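# Sort bronze and steel bushings from turntable into bins

## Task

Take every bushing off the turntable and put each bronze one in the blue bin and each steel one in the red bin. Any bushing in the wrong bin means failure, as does leaving the crate or either bin tipped or moved from its spot. Parts must stay where they are without the robot holding them at the end.

## Robot and tools

Robot: one arm with six joints (waist, shoulder, elbow, forearm roll, wrist pitch, wrist roll) and one two-finger gripper. The fingers point along the gripper's +z axis and close along its y axis. The reported end_effector_position is the spot between the pads when closed; closed fingertips extend about 33 mm past it, open ones about 9 mm. Closing pushes the tips roughly 24 mm further out, so keep that clearance above any surface. The base may sit tilted on the table, and a mounting block counts as part of the arm for collision checks.

Scene frame: origin on the table top below the base, +z up, +y to the left when facing along +x. Results report gripper position in metres, orientation as quaternion wxyz, and linear/angular velocity in m/s and rad/s. The reported position can be off, more so at long reach.

The row (used by execute_actions and move): nine numbers, each in [-1, 1], in this order: dx, dy, dz, rx, ry, rz, position, force_limit, speed. The first six are an offset, not a pose: they are expressed in the gripper's own axes and counted from the gripper pose shown in the most recent result that included it (before any such result in the scene, or for later calls within the same reply, from where the robot is when the action begins). A value of 1.0 equals 0.6 m for dx, dy, dz and 180 degrees for rx, ry, rz; the three rotation numbers form a single rotation vector. All zeros therefore sends the arm back to that reference pose; it is not a pause. The last three numbers control the fingers: position +1 fully open (140 mm), about -0.8 where pads touch, -1 closes until blocked; force_limit -1/0/+1 gives roughly 14/60/107 N on parts up to 40 mm wide; speed -1/0/+1 gives roughly 30/140/250 mm/s.

execute_actions: argument actions, a list holding at most one item. An empty list just reports state. {"rows": [[9 numbers], ...], "steps": n} runs up to 15 control steps of 1/30 s (default 15); each row covers one step, and the final row repeats if rows run out. Every row is measured from the same reference pose, not chained. {"steps": n} alone is a wait of up to 300 steps counted from the previous result. Optional pictures (boolean) toggles camera images. A rejected call does nothing to the robot.

move: argument target is one 9-number row as above (offset from the last shown pose); optional speed in m/s from 0.002 to 0.5, default 0.25, with turning capped at twice that in rad/s. It plans a straight path lasting 0.5 to 10 s (longer ones are cut off at 10 s), turning the short way. It does not avoid obstacles; the hand may lag, drift, or overshoot the speed, especially near full arm extension. Finger values are sent at the start. Its result adds a move: line with the outcome (done, off_target, moving, held, fault) and any limits (paced = pose clipped; held = some steps blocked, after which the arm may surge), plus distance to target.

wait: seconds from 0 to 10; nothing new is sent. zoom_image: camera is cam_high (504x504) or cam_wrist (616x616), region [x0, y0, x1, y1] in pixels from the top-left, at most 504 by 504. finished_scene: scene number; ends the scene irreversibly and reports success. Replying with no tool call ends everything.

Motion limits: each step, the commanded pose is clipped to within 70 mm and 16 degrees of the measured pose, then solved by damped inverse kinematics with position favoured over orientation. After an action ends, the arm only continues to the last clipped pose, so far targets need several actions; check the pose and send the remainder. A Hand target line shows where the controller is heading. Pose unreachable and HELD lines mean the clearance check altered or dropped commands. The simulation keeps running while you think.

Gripping: send position -1 and confirm object_status = 2 (0 moving, 1 blocked while opening, 2 blocked while closing, 3 reached target or pads met). To squeeze harder while holding, raise force_limit and nudge position, e.g. -1 to -0.98. position_measured is in counts: 3 open, 230 closed. Parts may be tugged briefly while held, and loose items may be pushed.

Avoid faults: contact torque at a joint's load limit (waist/shoulder 312, elbow 147, wrist joints 41.4 N m, held weight included) or an external force of 144 N stops the arm for 10 s and cancels the rest of the call. The arm is stiff, so even a small overshoot past firm contact can trip this; approach surfaces slowly and aim at, not beyond, contact. Holding loads heats motors; a MOTOR HOT warning precedes a brake stop. Flange force shows external load including held weight, with noise. Never drop, slam or knock anything off the table, and don't disturb the crate or bins.

Each tool is called after "Call:" as name([rows], argument=value, ...), one row to a line, values as JSON.

## Session

Call:
execute_actions(actions=[])

Scene clock: 0.00 s of 12600.00 s.
end_effector_position=(+0.6164, -0.0683, +0.3226) position_measured=3 object_status=3 end_effector_quat_wxyz=(+0.001, +0.990, +0.143, -0.006) end_effector_velocity=(+0.001, +0.000, +0.001) end_effector_angular_velocity=(+0.000, -0.001, +0.001)
Joint positions: [-0.177  0.149  1.755 -0.002  1.244  1.117]
Joint velocities: [ 0.    -0.    -0.002  0.     0.    -0.001]
Flange force (N, the push that the arm receives, along the gripper's own x y z axes): no reading
Hand target: +0.616, -0.068, +0.323; +0.001, +0.990, +0.143, -0.006

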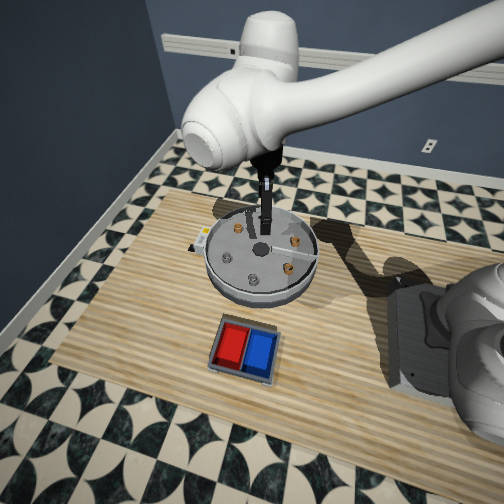

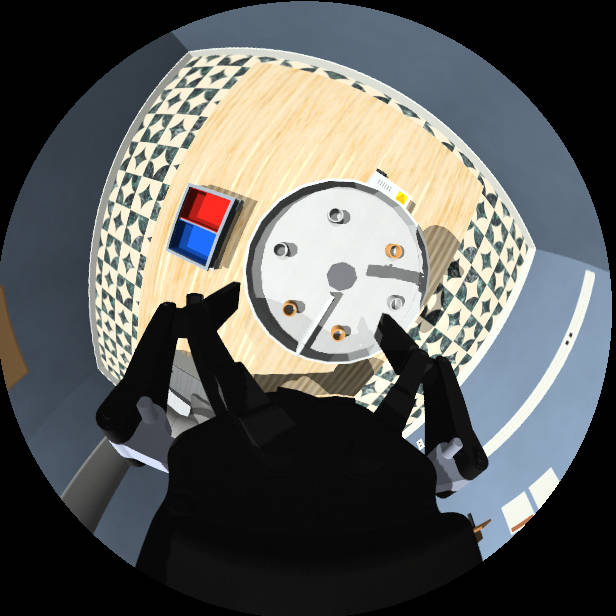

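Call:
move(target=[-0.228,0.0925,0.117,0,0,-0.409,-0.5,-0.3,0], speed=0.35)

Scene clock: 4.43 s of 12600.00 s.
end_effector_position=(+0.5000, -0.1605, +0.2541) position_measured=192 object_status=3 end_effector_quat_wxyz=(-0.003, +0.707, +0.707, -0.005) end_effector_velocity=(-0.000, -0.001, -0.000) end_effector_angular_velocity=(+0.002, -0.002, +0.007)
Joint positions: [-0.386  0.048  2.003 -0.004  1.097 -0.375]
Joint velocities: [-0.003 -0.001  0.001  0.003 -0.002 -0.012]
Flange force (N, the push that the arm receives, along the gripper's own x y z axes): [-1.6 0.8 -2.7]
Hand target: +0.500, -0.161, +0.254; -0.003, +0.706, +0.708, -0.005
Off the commanded pose: 0.000 m, 0 deg.
move: done

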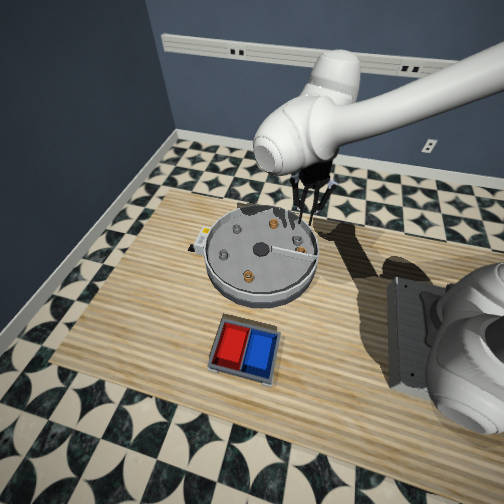

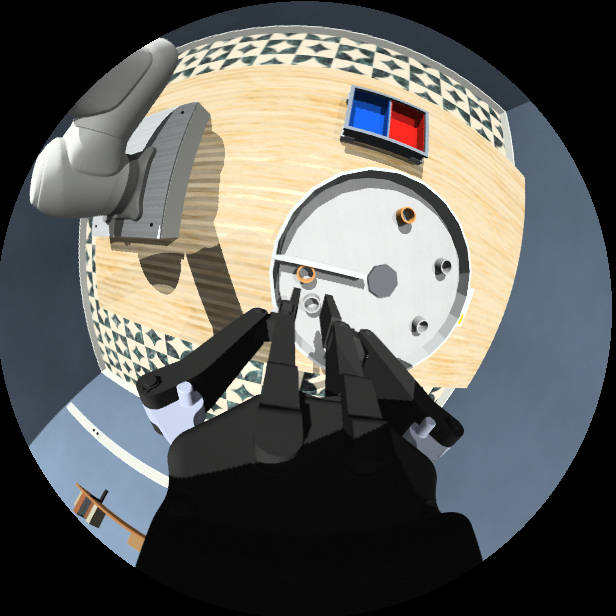

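Call:
zoom_image(camera="cam_wrist", region=[250,200,420,370])

Call:
zoom_image(camera="cam_high", region=[180,190,340,390])

Region (250, 200, 420, 370) of cam_wrist's 616x616 image, scaled by 2.965, with more detail than that image has.

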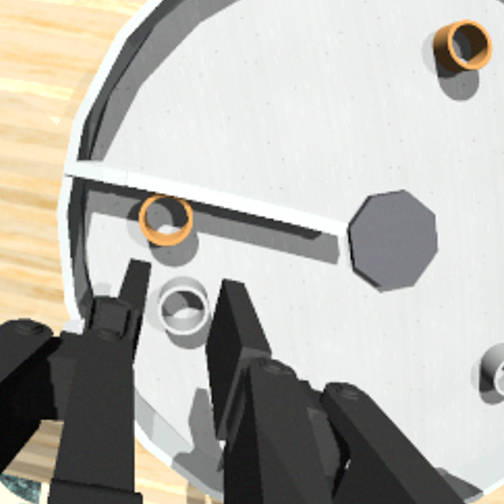

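Region (180, 190, 340, 390) of cam_high's 504x504 image, scaled by 2.520, with more detail than that image has; it fills the left 403 columns of this view, and the rest is white.

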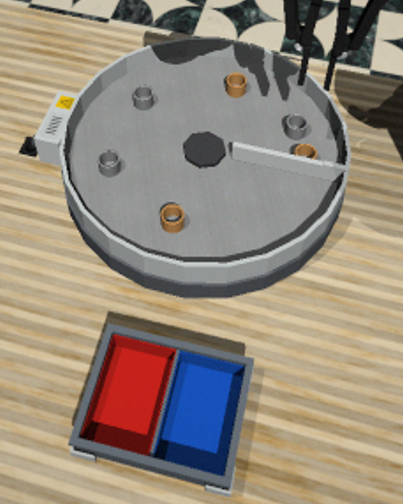

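Call:
move(target=[-0.009,-0.033,0.15,-0.0036,0.0009,0,-0.2,-0.3,0], speed=0.2)

Call:
zoom_image(camera="cam_wrist", region=[220,200,420,400])

Scene clock: 10.37 s of 12600.00 s.
end_effector_position=(+0.4791, -0.1660, +0.1644) position_measured=154 object_status=3 end_effector_quat_wxyz=(+0.000, +0.707, +0.708, -0.000) end_effector_velocity=(-0.000, +0.000, -0.001) end_effector_angular_velocity=(+0.001, +0.002, +0.000)
Joint positions: [-0.415  0.105  2.132  0.004  0.902 -0.408]
Joint velocities: [-0.     0.001  0.001  0.    -0.    -0.001]
Flange force (N, the push that the arm receives, along the gripper's own x y z axes): [-3.8 2.3 -2.7]
Hand target: +0.479, -0.166, +0.164; +0.000, +0.707, +0.708, -0.000
Off the commanded pose: 0.000 m, 0 deg.
move: done

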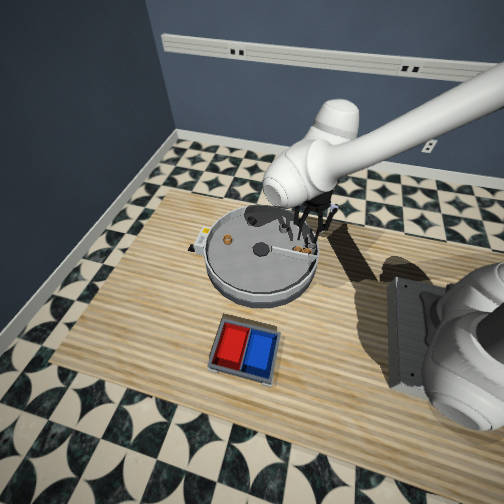

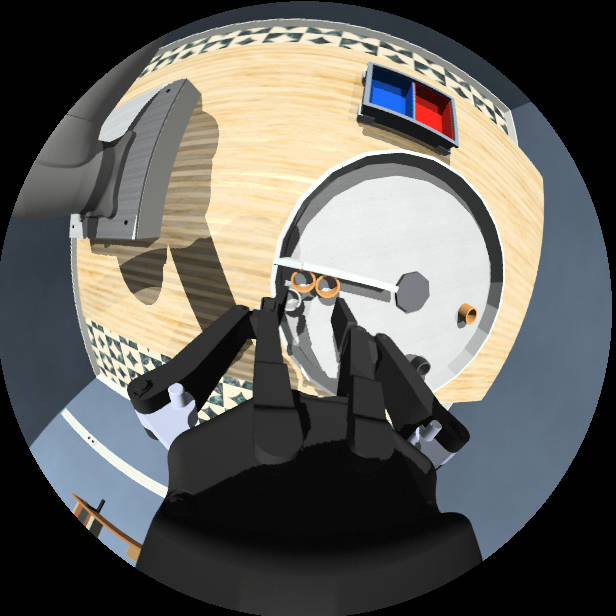

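Region (220, 200, 420, 400) of cam_wrist's 616x616 image, scaled by 2.520, with more detail than that image has.

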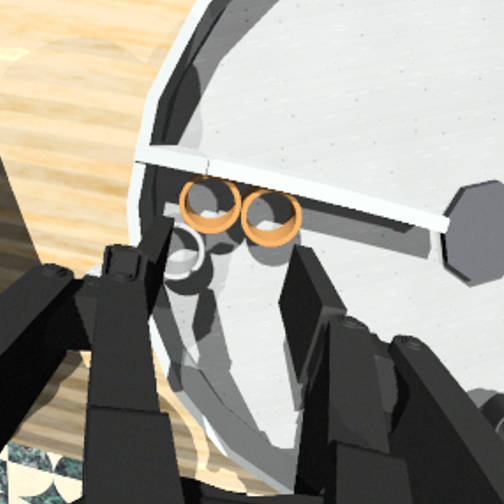

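Call:
zoom_image(camera="cam_high", region=[270,190,350,270])

Call:
zoom_image(camera="cam_wrist", region=[250,250,370,370])

Region (270, 190, 350, 270) of cam_high's 504x504 image, scaled by 6.300, with more detail than that image has.

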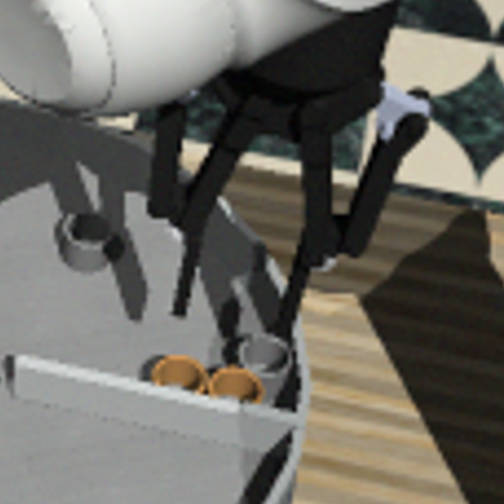

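Region (250, 250, 370, 370) of cam_wrist's 616x616 image, scaled by 4.200, with more detail than that image has.

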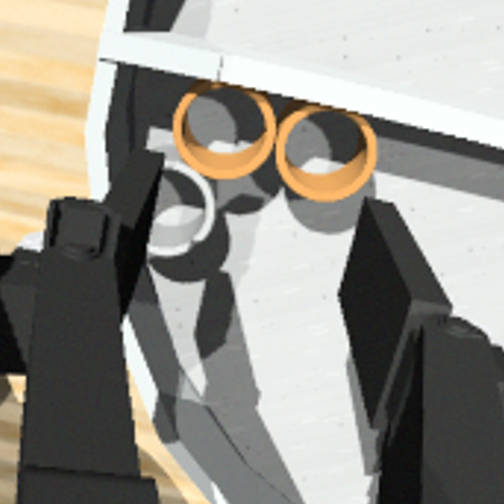

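Call:
execute_actions(actions=[])

Call:
zoom_image(camera="cam_wrist", region=[220,200,420,400])

Scene clock: 23.90 s of 12600.00 s.
end_effector_position=(+0.4791, -0.1660, +0.1643) position_measured=154 object_status=3 end_effector_quat_wxyz=(+0.000, +0.707, +0.708, -0.000) end_effector_velocity=(-0.000, -0.000, -0.000) end_effector_angular_velocity=(-0.000, +0.000, -0.000)
Joint positions: [-0.415  0.105  2.132  0.004  0.902 -0.408]
Joint velocities: [-0.     0.     0.001 -0.    -0.001  0.   ]
Flange force (N, the push that the arm receives, along the gripper's own x y z axes): [-1.1 -5.3 -4.1]
Hand target: +0.479, -0.166, +0.164; +0.000, +0.707, +0.708, -0.000
Off the commanded pose: 0.000 m, 0 deg.
Steps of this call (steps 1 to 406: nothing new was sent). Readings (end_effector_position | what the end effector reports):
1: (+0.4791, -0.1660, +0.1643) | position_measured=154 object_status=3
2: (+0.4791, -0.1660, +0.1643) | position_measured=154 object_status=3
4: (+0.4791, -0.1660, +0.1643) | position_measured=154 object_status=3
8: (+0.4791, -0.1660, +0.1643) | position_measured=154 object_status=3
406: the state above

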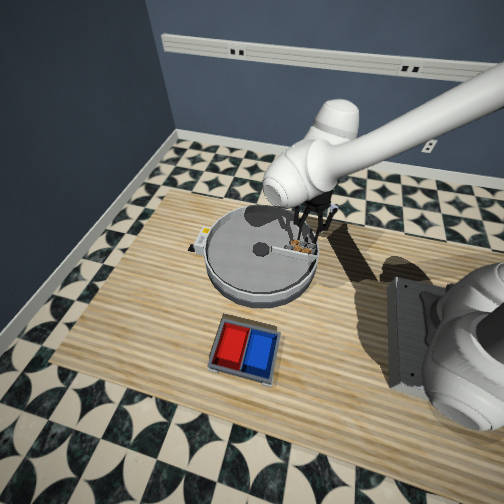

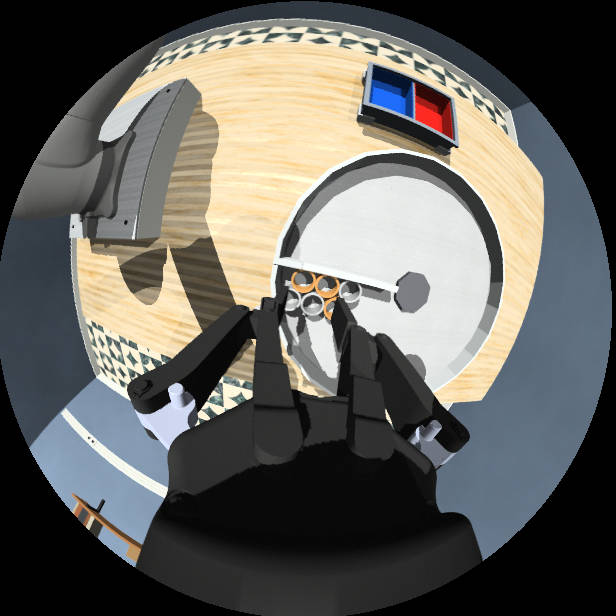

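Region (220, 200, 420, 400) of cam_wrist's 616x616 image, scaled by 2.520, with more detail than that image has.

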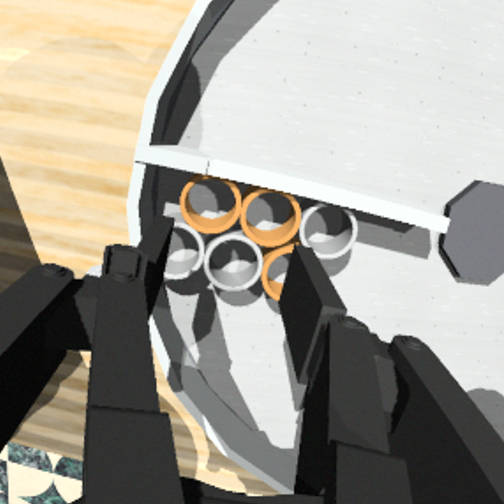

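Call:
move(target=[-0.0708,0.0765,0.05,0,0,0,-0.2,-0.3,0], speed=0.1)

Call:
zoom_image(camera="cam_wrist", region=[200,180,400,380])

Scene clock: 31.93 s of 12600.00 s.
end_effector_position=(+0.5249, -0.2084, +0.1342) position_measured=154 object_status=3 end_effector_quat_wxyz=(+0.000, +0.707, +0.708, -0.000) end_effector_velocity=(+0.001, -0.001, -0.001) end_effector_angular_velocity=(+0.001, +0.001, -0.000)
Joint positions: [-0.452  0.224  2.054  0.004  0.86  -0.446]
Joint velocities: [-0.     0.003 -0.002  0.     0.    -0.   ]
Flange force (N, the push that the arm receives, along the gripper's own x y z axes): [-4.6 0.2 2.5]
Hand target: +0.525, -0.209, +0.134; +0.000, +0.707, +0.708, -0.000
Off the commanded pose: 0.000 m, 0 deg.
move: done

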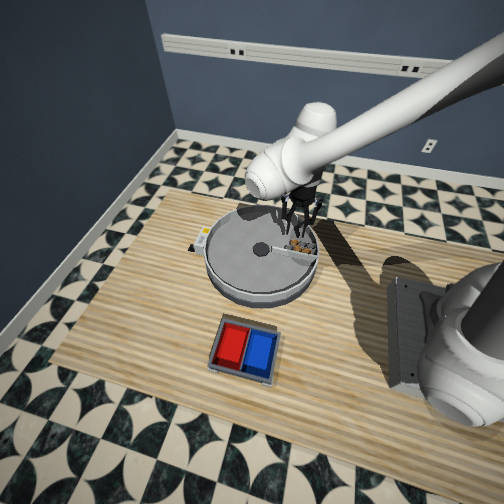

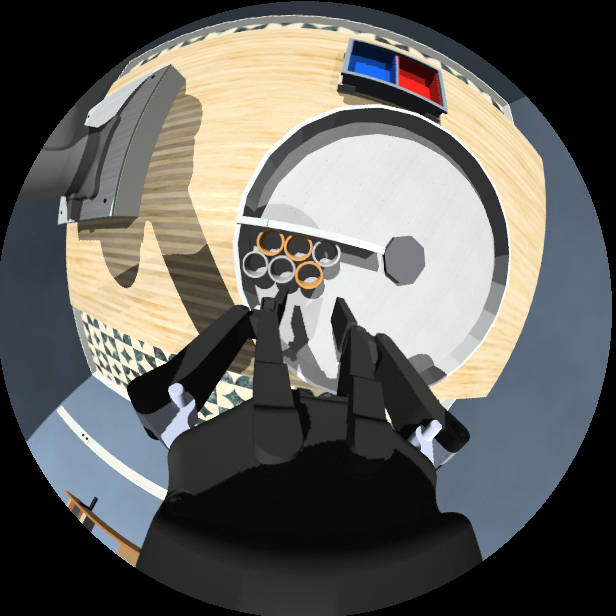

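Region (200, 180, 400, 380) of cam_wrist's 616x616 image, scaled by 2.520, with more detail than that image has.

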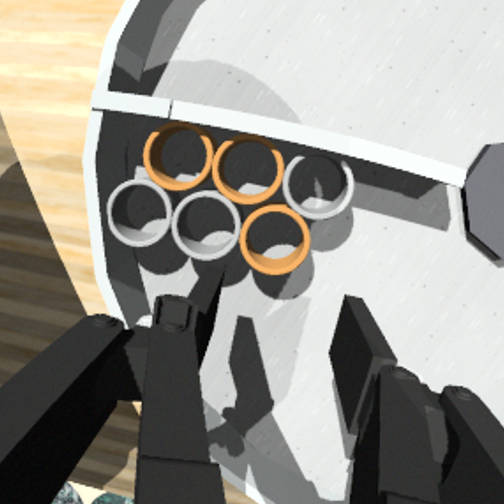

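Call:
move(target=[0,0,0.025,0,0,0,-0.2,-0.3,0], speed=0.03)

Call:
zoom_image(camera="cam_wrist", region=[240,230,360,350])

Call:
zoom_image(camera="cam_high", region=[270,200,340,270])

Scene clock: 36.00 s of 12600.00 s.
end_effector_position=(+0.5248, -0.2085, +0.1193) position_measured=154 object_status=3 end_effector_quat_wxyz=(+0.000, +0.707, +0.708, -0.000) end_effector_velocity=(-0.000, +0.001, -0.001) end_effector_angular_velocity=(-0.001, +0.000, +0.001)
Joint positions: [-0.452  0.242  2.066  0.005  0.831 -0.446]
Joint velocities: [ 0.001  0.001  0.002 -0.001 -0.003  0.001]
Flange force (N, the push that the arm receives, along the gripper's own x y z axes): [-6.6 -3.7 -4.8]
Hand target: +0.525, -0.208, +0.119; +0.000, +0.707, +0.708, -0.000
Off the commanded pose: 0.000 m, 0 deg.
move: done

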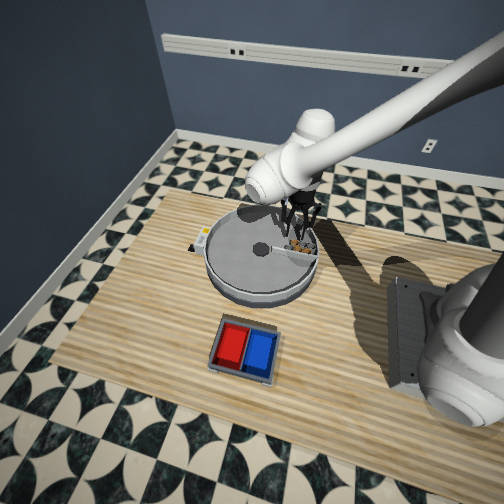

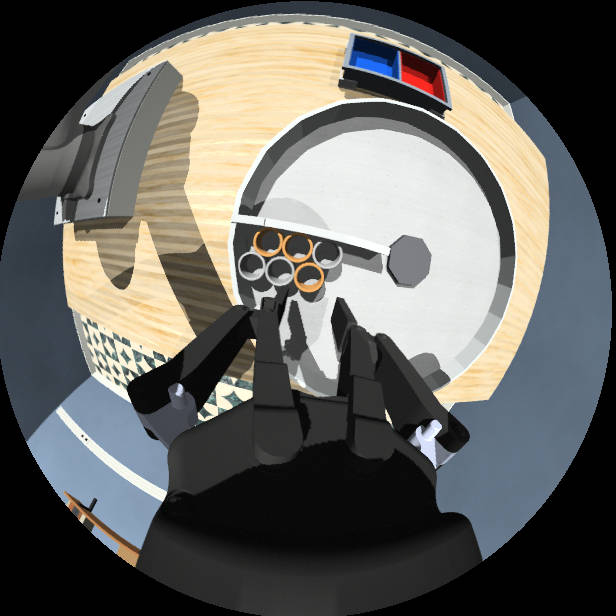

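Region (240, 230, 360, 350) of cam_wrist's 616x616 image, scaled by 4.200, with more detail than that image has.

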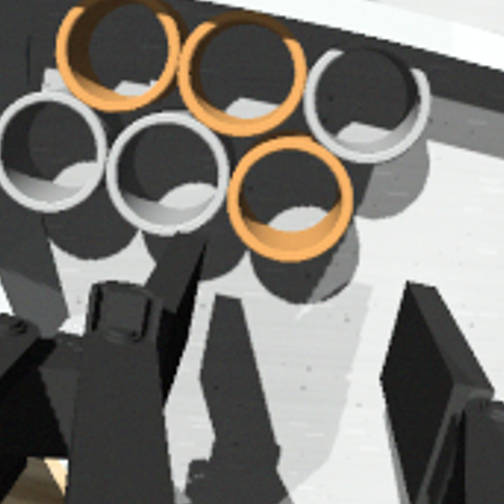

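Region (270, 200, 340, 270) of cam_high's 504x504 image, scaled by 7.200, with more detail than that image has.

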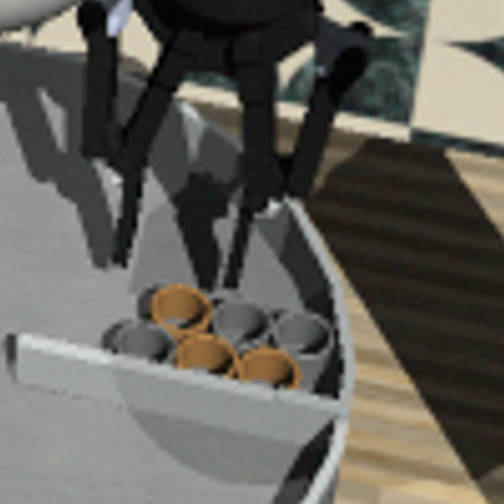

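Call:
move(target=[-0.001,0.0092,0,0,0,0,-0.2,-0.3,0], speed=0.03)

Call:
move(target=[0,0,0.02,0,0,0,-0.2,-0.3,0], speed=0.015)

Call:
zoom_image(camera="cam_wrist", region=[240,230,360,350])

Call:
zoom_image(camera="cam_high", region=[270,200,340,270])

Scene clock: 39.83 s of 12600.00 s.
end_effector_position=(+0.5303, -0.2091, +0.1192) position_measured=154 object_status=3 end_effector_quat_wxyz=(+0.000, +0.707, +0.708, -0.000) end_effector_velocity=(+0.001, -0.000, +0.000) end_effector_angular_velocity=(-0.000, -0.001, +0.000)
Joint positions: [-0.449  0.249  2.056  0.005  0.833 -0.443]
Joint velocities: [ 0.001  0.001 -0.002 -0.     0.     0.   ]
Flange force (N, the push that the arm receives, along the gripper's own x y z axes): [-5.0 -4.8 -3.0]
Hand target: +0.530, -0.209, +0.119; +0.000, +0.707, +0.708, -0.000
Off the commanded pose: 0.000 m, 0 deg.
move: done

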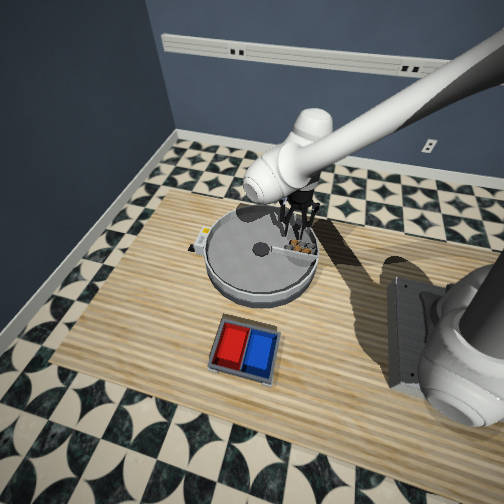

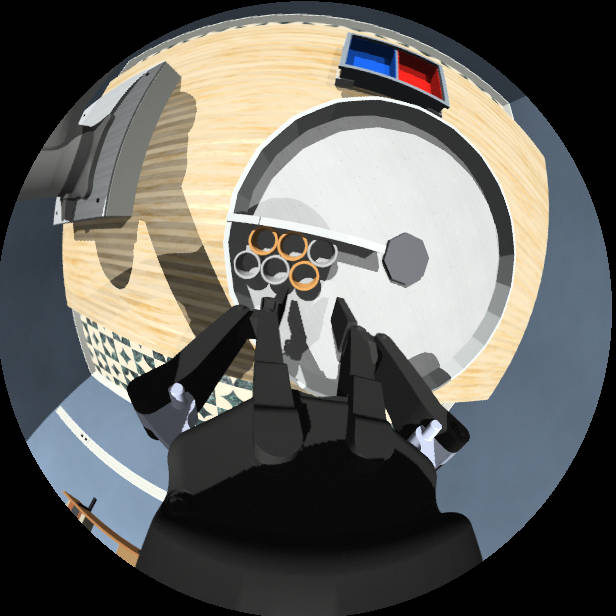

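Scene clock: 40.87 s of 12600.00 s.
end_effector_position=(+0.5303, -0.2091, +0.1074) position_measured=154 object_status=3 end_effector_quat_wxyz=(+0.000, +0.707, +0.707, -0.000) end_effector_velocity=(+0.001, -0.000, -0.001) end_effector_angular_velocity=(-0.001, -0.001, +0.000)
Joint positions: [-0.449  0.264  2.065  0.005  0.81  -0.443]
Joint velocities: [ 0.     0.002  0.    -0.001 -0.003  0.001]
Flange force (N, the push that the arm receives, along the gripper's own x y z axes): [-3.6 -3.8 -3.7]
Hand target: +0.530, -0.209, +0.107; +0.000, +0.707, +0.708, -0.000
Off the commanded pose: 0.000 m, 0 deg.
move: done

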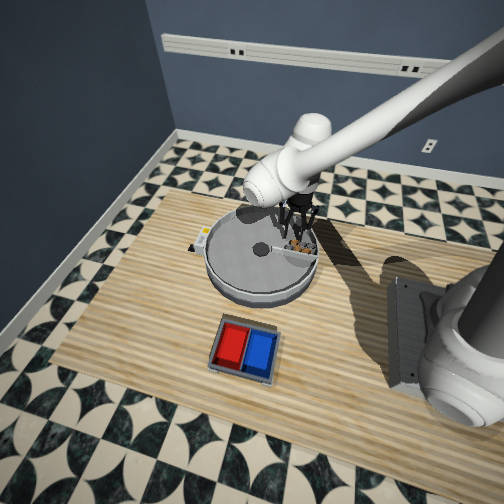

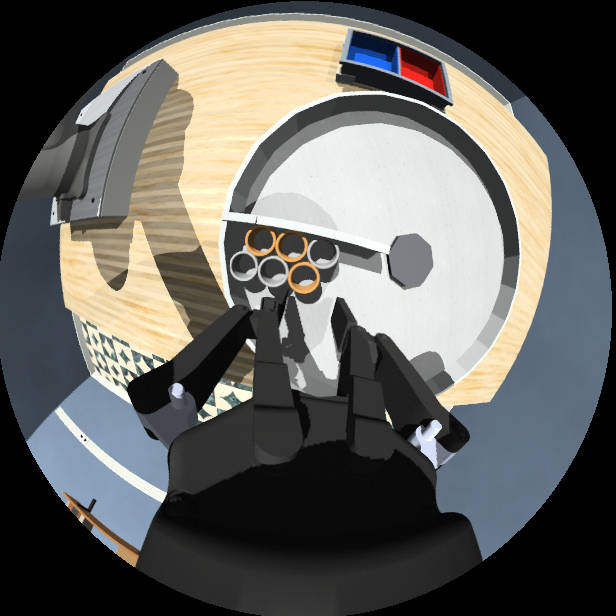

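Region (240, 230, 360, 350) of cam_wrist's 616x616 image, scaled by 4.200, with more detail than that image has.

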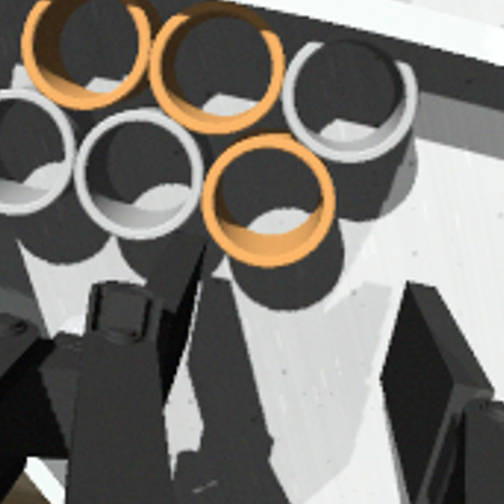

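Region (270, 200, 340, 270) of cam_high's 504x504 image, scaled by 7.200, with more detail than that image has.

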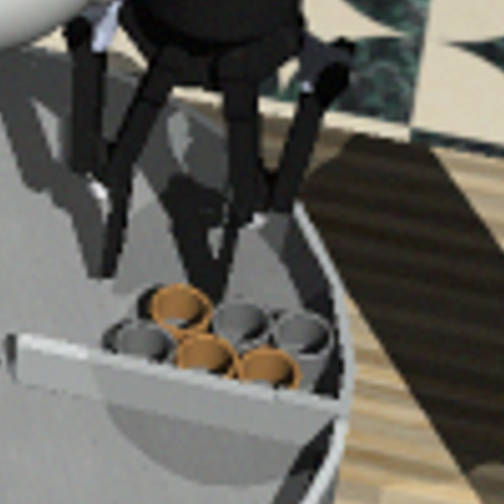

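Call:
move(target=[0,0,0.024,0,0,0,-0.2,-0.3,0], speed=0.02)

Call:
move(target=[0.005,0.007,0,0,0,0,-0.2,-0.3,0], speed=0.008)

Call:
zoom_image(camera="cam_wrist", region=[220,210,370,360])

Scene clock: 46.87 s of 12600.00 s.
end_effector_position=(+0.5302, -0.2090, +0.0930) position_measured=154 object_status=3 end_effector_quat_wxyz=(+0.000, +0.707, +0.707, -0.000) end_effector_velocity=(-0.000, +0.000, -0.001) end_effector_angular_velocity=(-0.000, +0.001, +0.001)
Joint positions: [-0.449  0.283  2.074  0.005  0.782 -0.443]
Joint velocities: [ 0.     0.002  0.001 -0.001 -0.002 -0.   ]
Flange force (N, the push that the arm receives, along the gripper's own x y z axes): [-0.8 -6.0 -5.0]
Hand target: +0.530, -0.209, +0.093; +0.000, +0.707, +0.707, -0.000
Off the commanded pose: 0.000 m, 0 deg.
move: done

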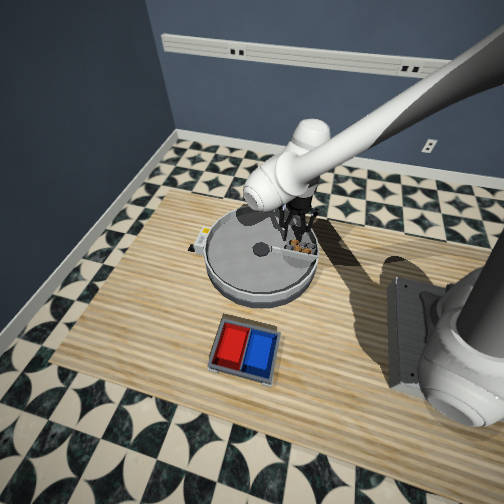

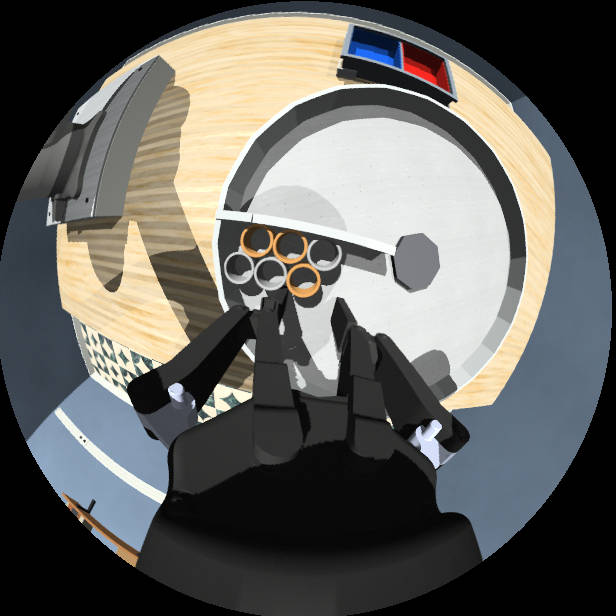

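Scene clock: 47.73 s of 12600.00 s.
end_effector_position=(+0.5344, -0.2061, +0.0930) position_measured=154 object_status=3 end_effector_quat_wxyz=(+0.000, +0.707, +0.707, -0.000) end_effector_velocity=(+0.001, +0.000, +0.000) end_effector_angular_velocity=(-0.000, -0.002, -0.001)
Joint positions: [-0.441  0.286  2.069  0.005  0.784 -0.435]
Joint velocities: [ 0.001  0.001 -0.001  0.001 -0.001  0.001]
Flange force (N, the push that the arm receives, along the gripper's own x y z axes): [-5.1 -0.6 -1.7]
Hand target: +0.534, -0.206, +0.093; +0.000, +0.707, +0.707, -0.000
Off the commanded pose: 0.000 m, 0 deg.
move: done

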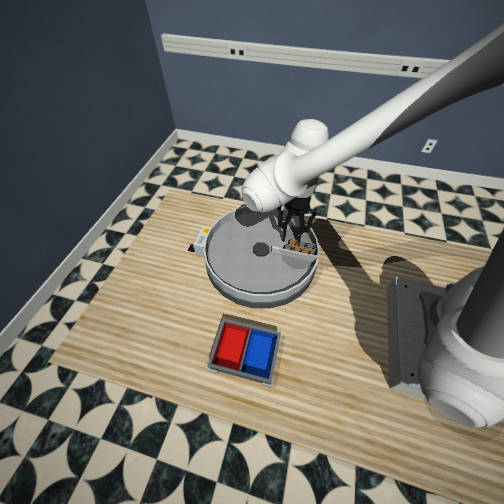

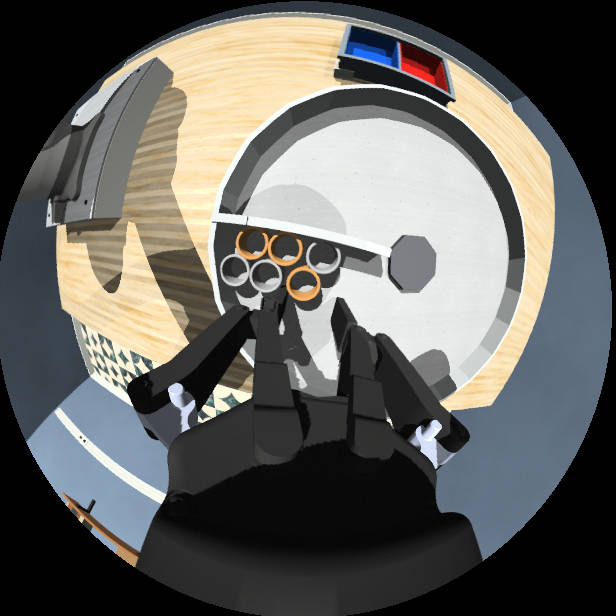

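Region (220, 210, 370, 360) of cam_wrist's 616x616 image, scaled by 3.360, with more detail than that image has.

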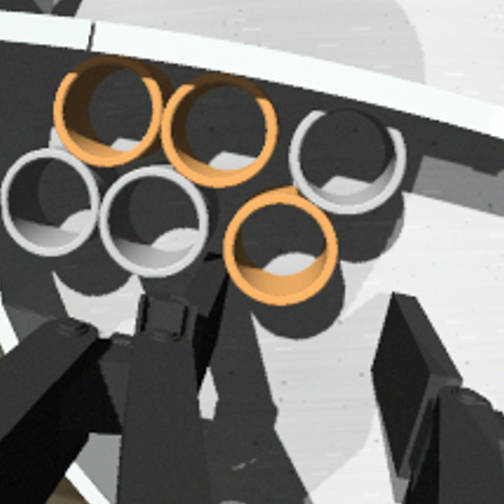

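Call:
move(target=[0.003,0.013,0,0,0,0,-0.2,-0.3,0], speed=0.015)

Call:
zoom_image(camera="cam_wrist", region=[220,210,370,360])

Scene clock: 49.40 s of 12600.00 s.
end_effector_position=(+0.5421, -0.2043, +0.0930) position_measured=154 object_status=3 end_effector_quat_wxyz=(+0.000, +0.707, +0.707, -0.000) end_effector_velocity=(+0.002, +0.001, -0.000) end_effector_angular_velocity=(+0.000, -0.001, -0.001)
Joint positions: [-0.433  0.295  2.057  0.005  0.788 -0.427]
Joint velocities: [ 0.002  0.001 -0.002  0.001  0.     0.002]
Flange force (N, the push that the arm receives, along the gripper's own x y z axes): [-0.5 -1.7 -2.7]
Hand target: +0.542, -0.204, +0.093; +0.000, +0.707, +0.707, -0.000
Off the commanded pose: 0.000 m, 0 deg.
move: done

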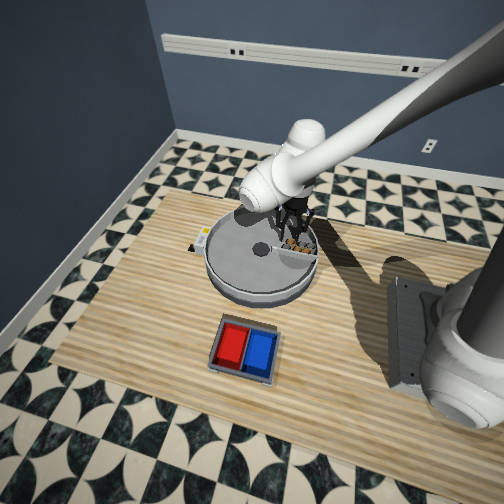

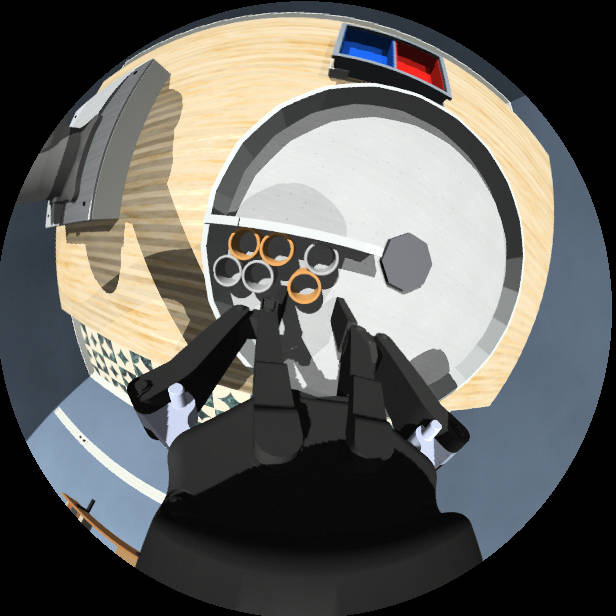

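Region (220, 210, 370, 360) of cam_wrist's 616x616 image, scaled by 3.360, with more detail than that image has.

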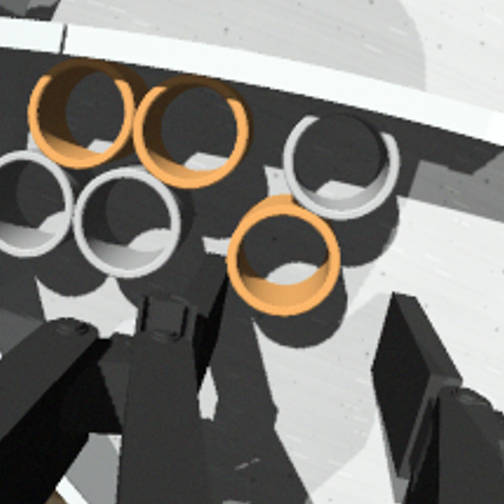

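Call:
move(target=[0.021,0.001,0,0,0,0,-0.2,-0.3,0], speed=0.02)

Call:
zoom_image(camera="cam_wrist", region=[220,210,370,360])

Scene clock: 56.40 s of 12600.00 s.
end_effector_position=(+0.5427, -0.1918, +0.0930) position_measured=154 object_status=3 end_effector_quat_wxyz=(+0.000, +0.707, +0.707, -0.000) end_effector_velocity=(-0.000, +0.002, -0.001) end_effector_angular_velocity=(+0.001, +0.000, -0.001)
Joint positions: [-0.412  0.29   2.064  0.005  0.785 -0.406]
Joint velocities: [ 0.002 -0.     0.002  0.001 -0.001  0.003]
Flange force (N, the push that the arm receives, along the gripper's own x y z axes): [-5.6 -1.0 -2.2]
Hand target: +0.543, -0.192, +0.093; +0.000, +0.707, +0.707, -0.000
Off the commanded pose: 0.000 m, 0 deg.
move: done

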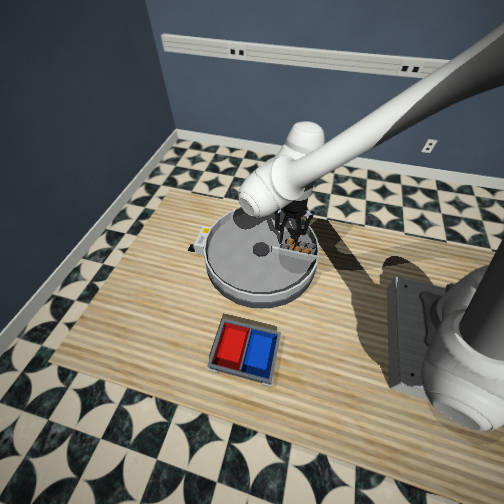

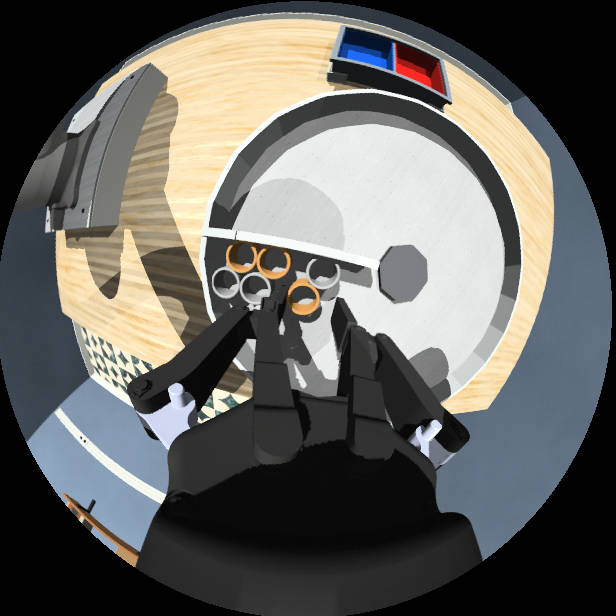

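Region (220, 210, 370, 360) of cam_wrist's 616x616 image, scaled by 3.360, with more detail than that image has.

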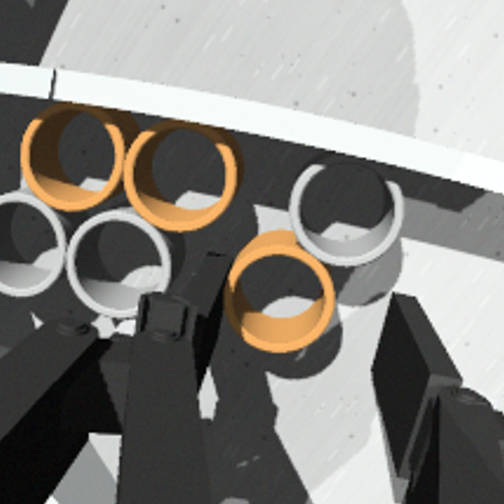

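Call:
move(target=[0.010,0,0,0,0,0,-0.2,-0.3,0], speed=0.02)

Call:
move(target=[0,-0.010,0,0,0,0,-1,-0.3,-1], speed=0.015)

Call:
zoom_image(camera="cam_wrist", region=[220,210,370,360])

Scene clock: 59.43 s of 12600.00 s.
end_effector_position=(+0.5427, -0.1859, +0.0930) position_measured=154 object_status=3 end_effector_quat_wxyz=(+0.000, +0.707, +0.707, -0.000) end_effector_velocity=(-0.000, +0.001, -0.000) end_effector_angular_velocity=(-0.001, +0.001, -0.001)
Joint positions: [-0.403  0.287  2.067  0.005  0.784 -0.397]
Joint velocities: [ 0.001 -0.001  0.001 -0.001  0.     0.003]
Flange force (N, the push that the arm receives, along the gripper's own x y z axes): [-2.8 -4.6 -5.1]
Hand target: +0.543, -0.186, +0.093; +0.000, +0.707, +0.707, -0.000
Off the commanded pose: 0.000 m, 0 deg.
move: done

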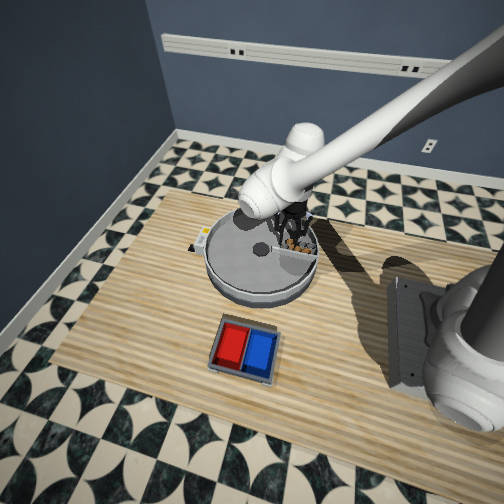

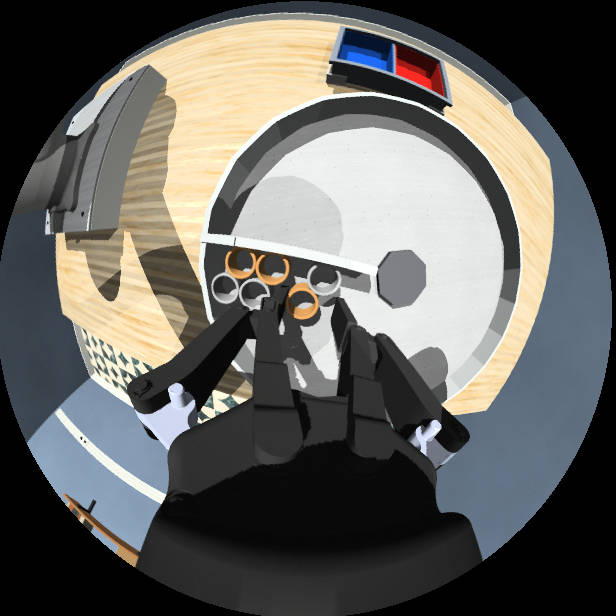

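Scene clock: 60.30 s of 12600.00 s.
end_effector_position=(+0.5368, -0.1859, +0.0931) position_measured=186 object_status=0 end_effector_quat_wxyz=(+0.000, +0.707, +0.708, -0.000) end_effector_velocity=(-0.000, -0.000, +0.000) end_effector_angular_velocity=(-0.000, +0.001, +0.001)
Joint positions: [-0.407  0.28   2.078  0.005  0.781 -0.401]
Joint velocities: [-0.001 -0.    -0.    -0.001  0.001 -0.001]
Flange force (N, the push that the arm receives, along the gripper's own x y z axes): [-4.2 -2.9 -11.6]
Hand target: +0.537, -0.186, +0.093; +0.000, +0.707, +0.707, -0.000
Off the commanded pose: 0.000 m, 0 deg.
move: done

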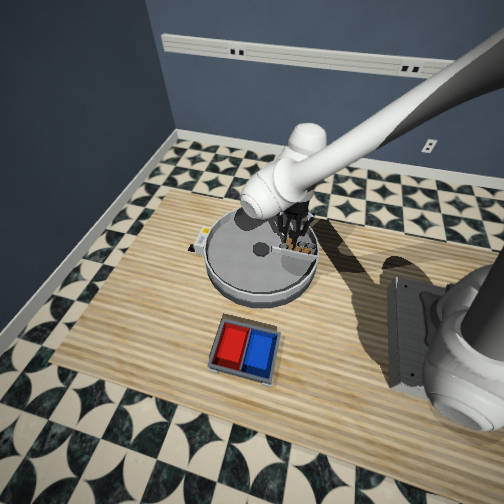

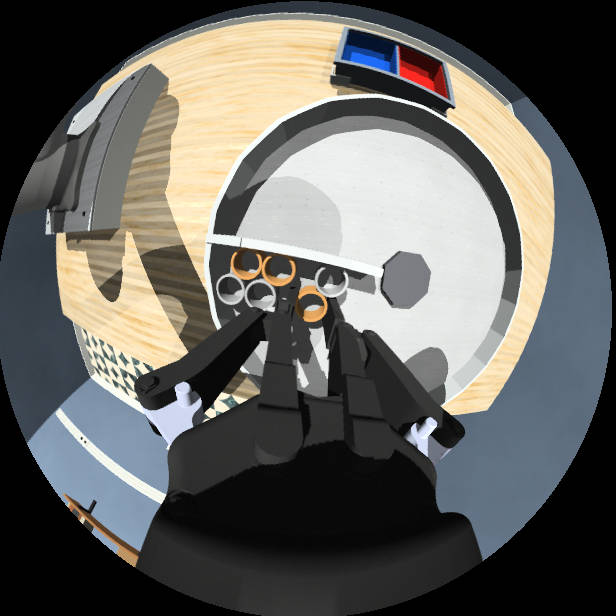

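Region (220, 210, 370, 360) of cam_wrist's 616x616 image, scaled by 3.360, with more detail than that image has.

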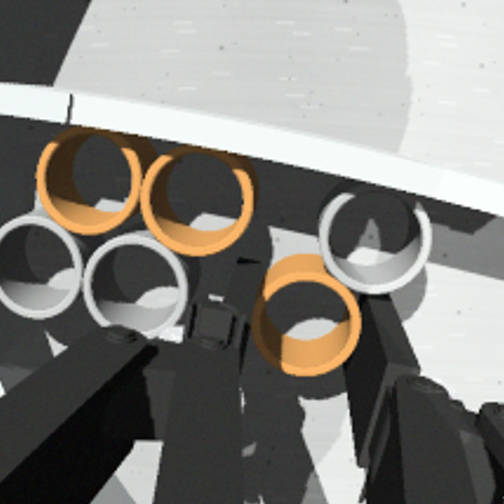

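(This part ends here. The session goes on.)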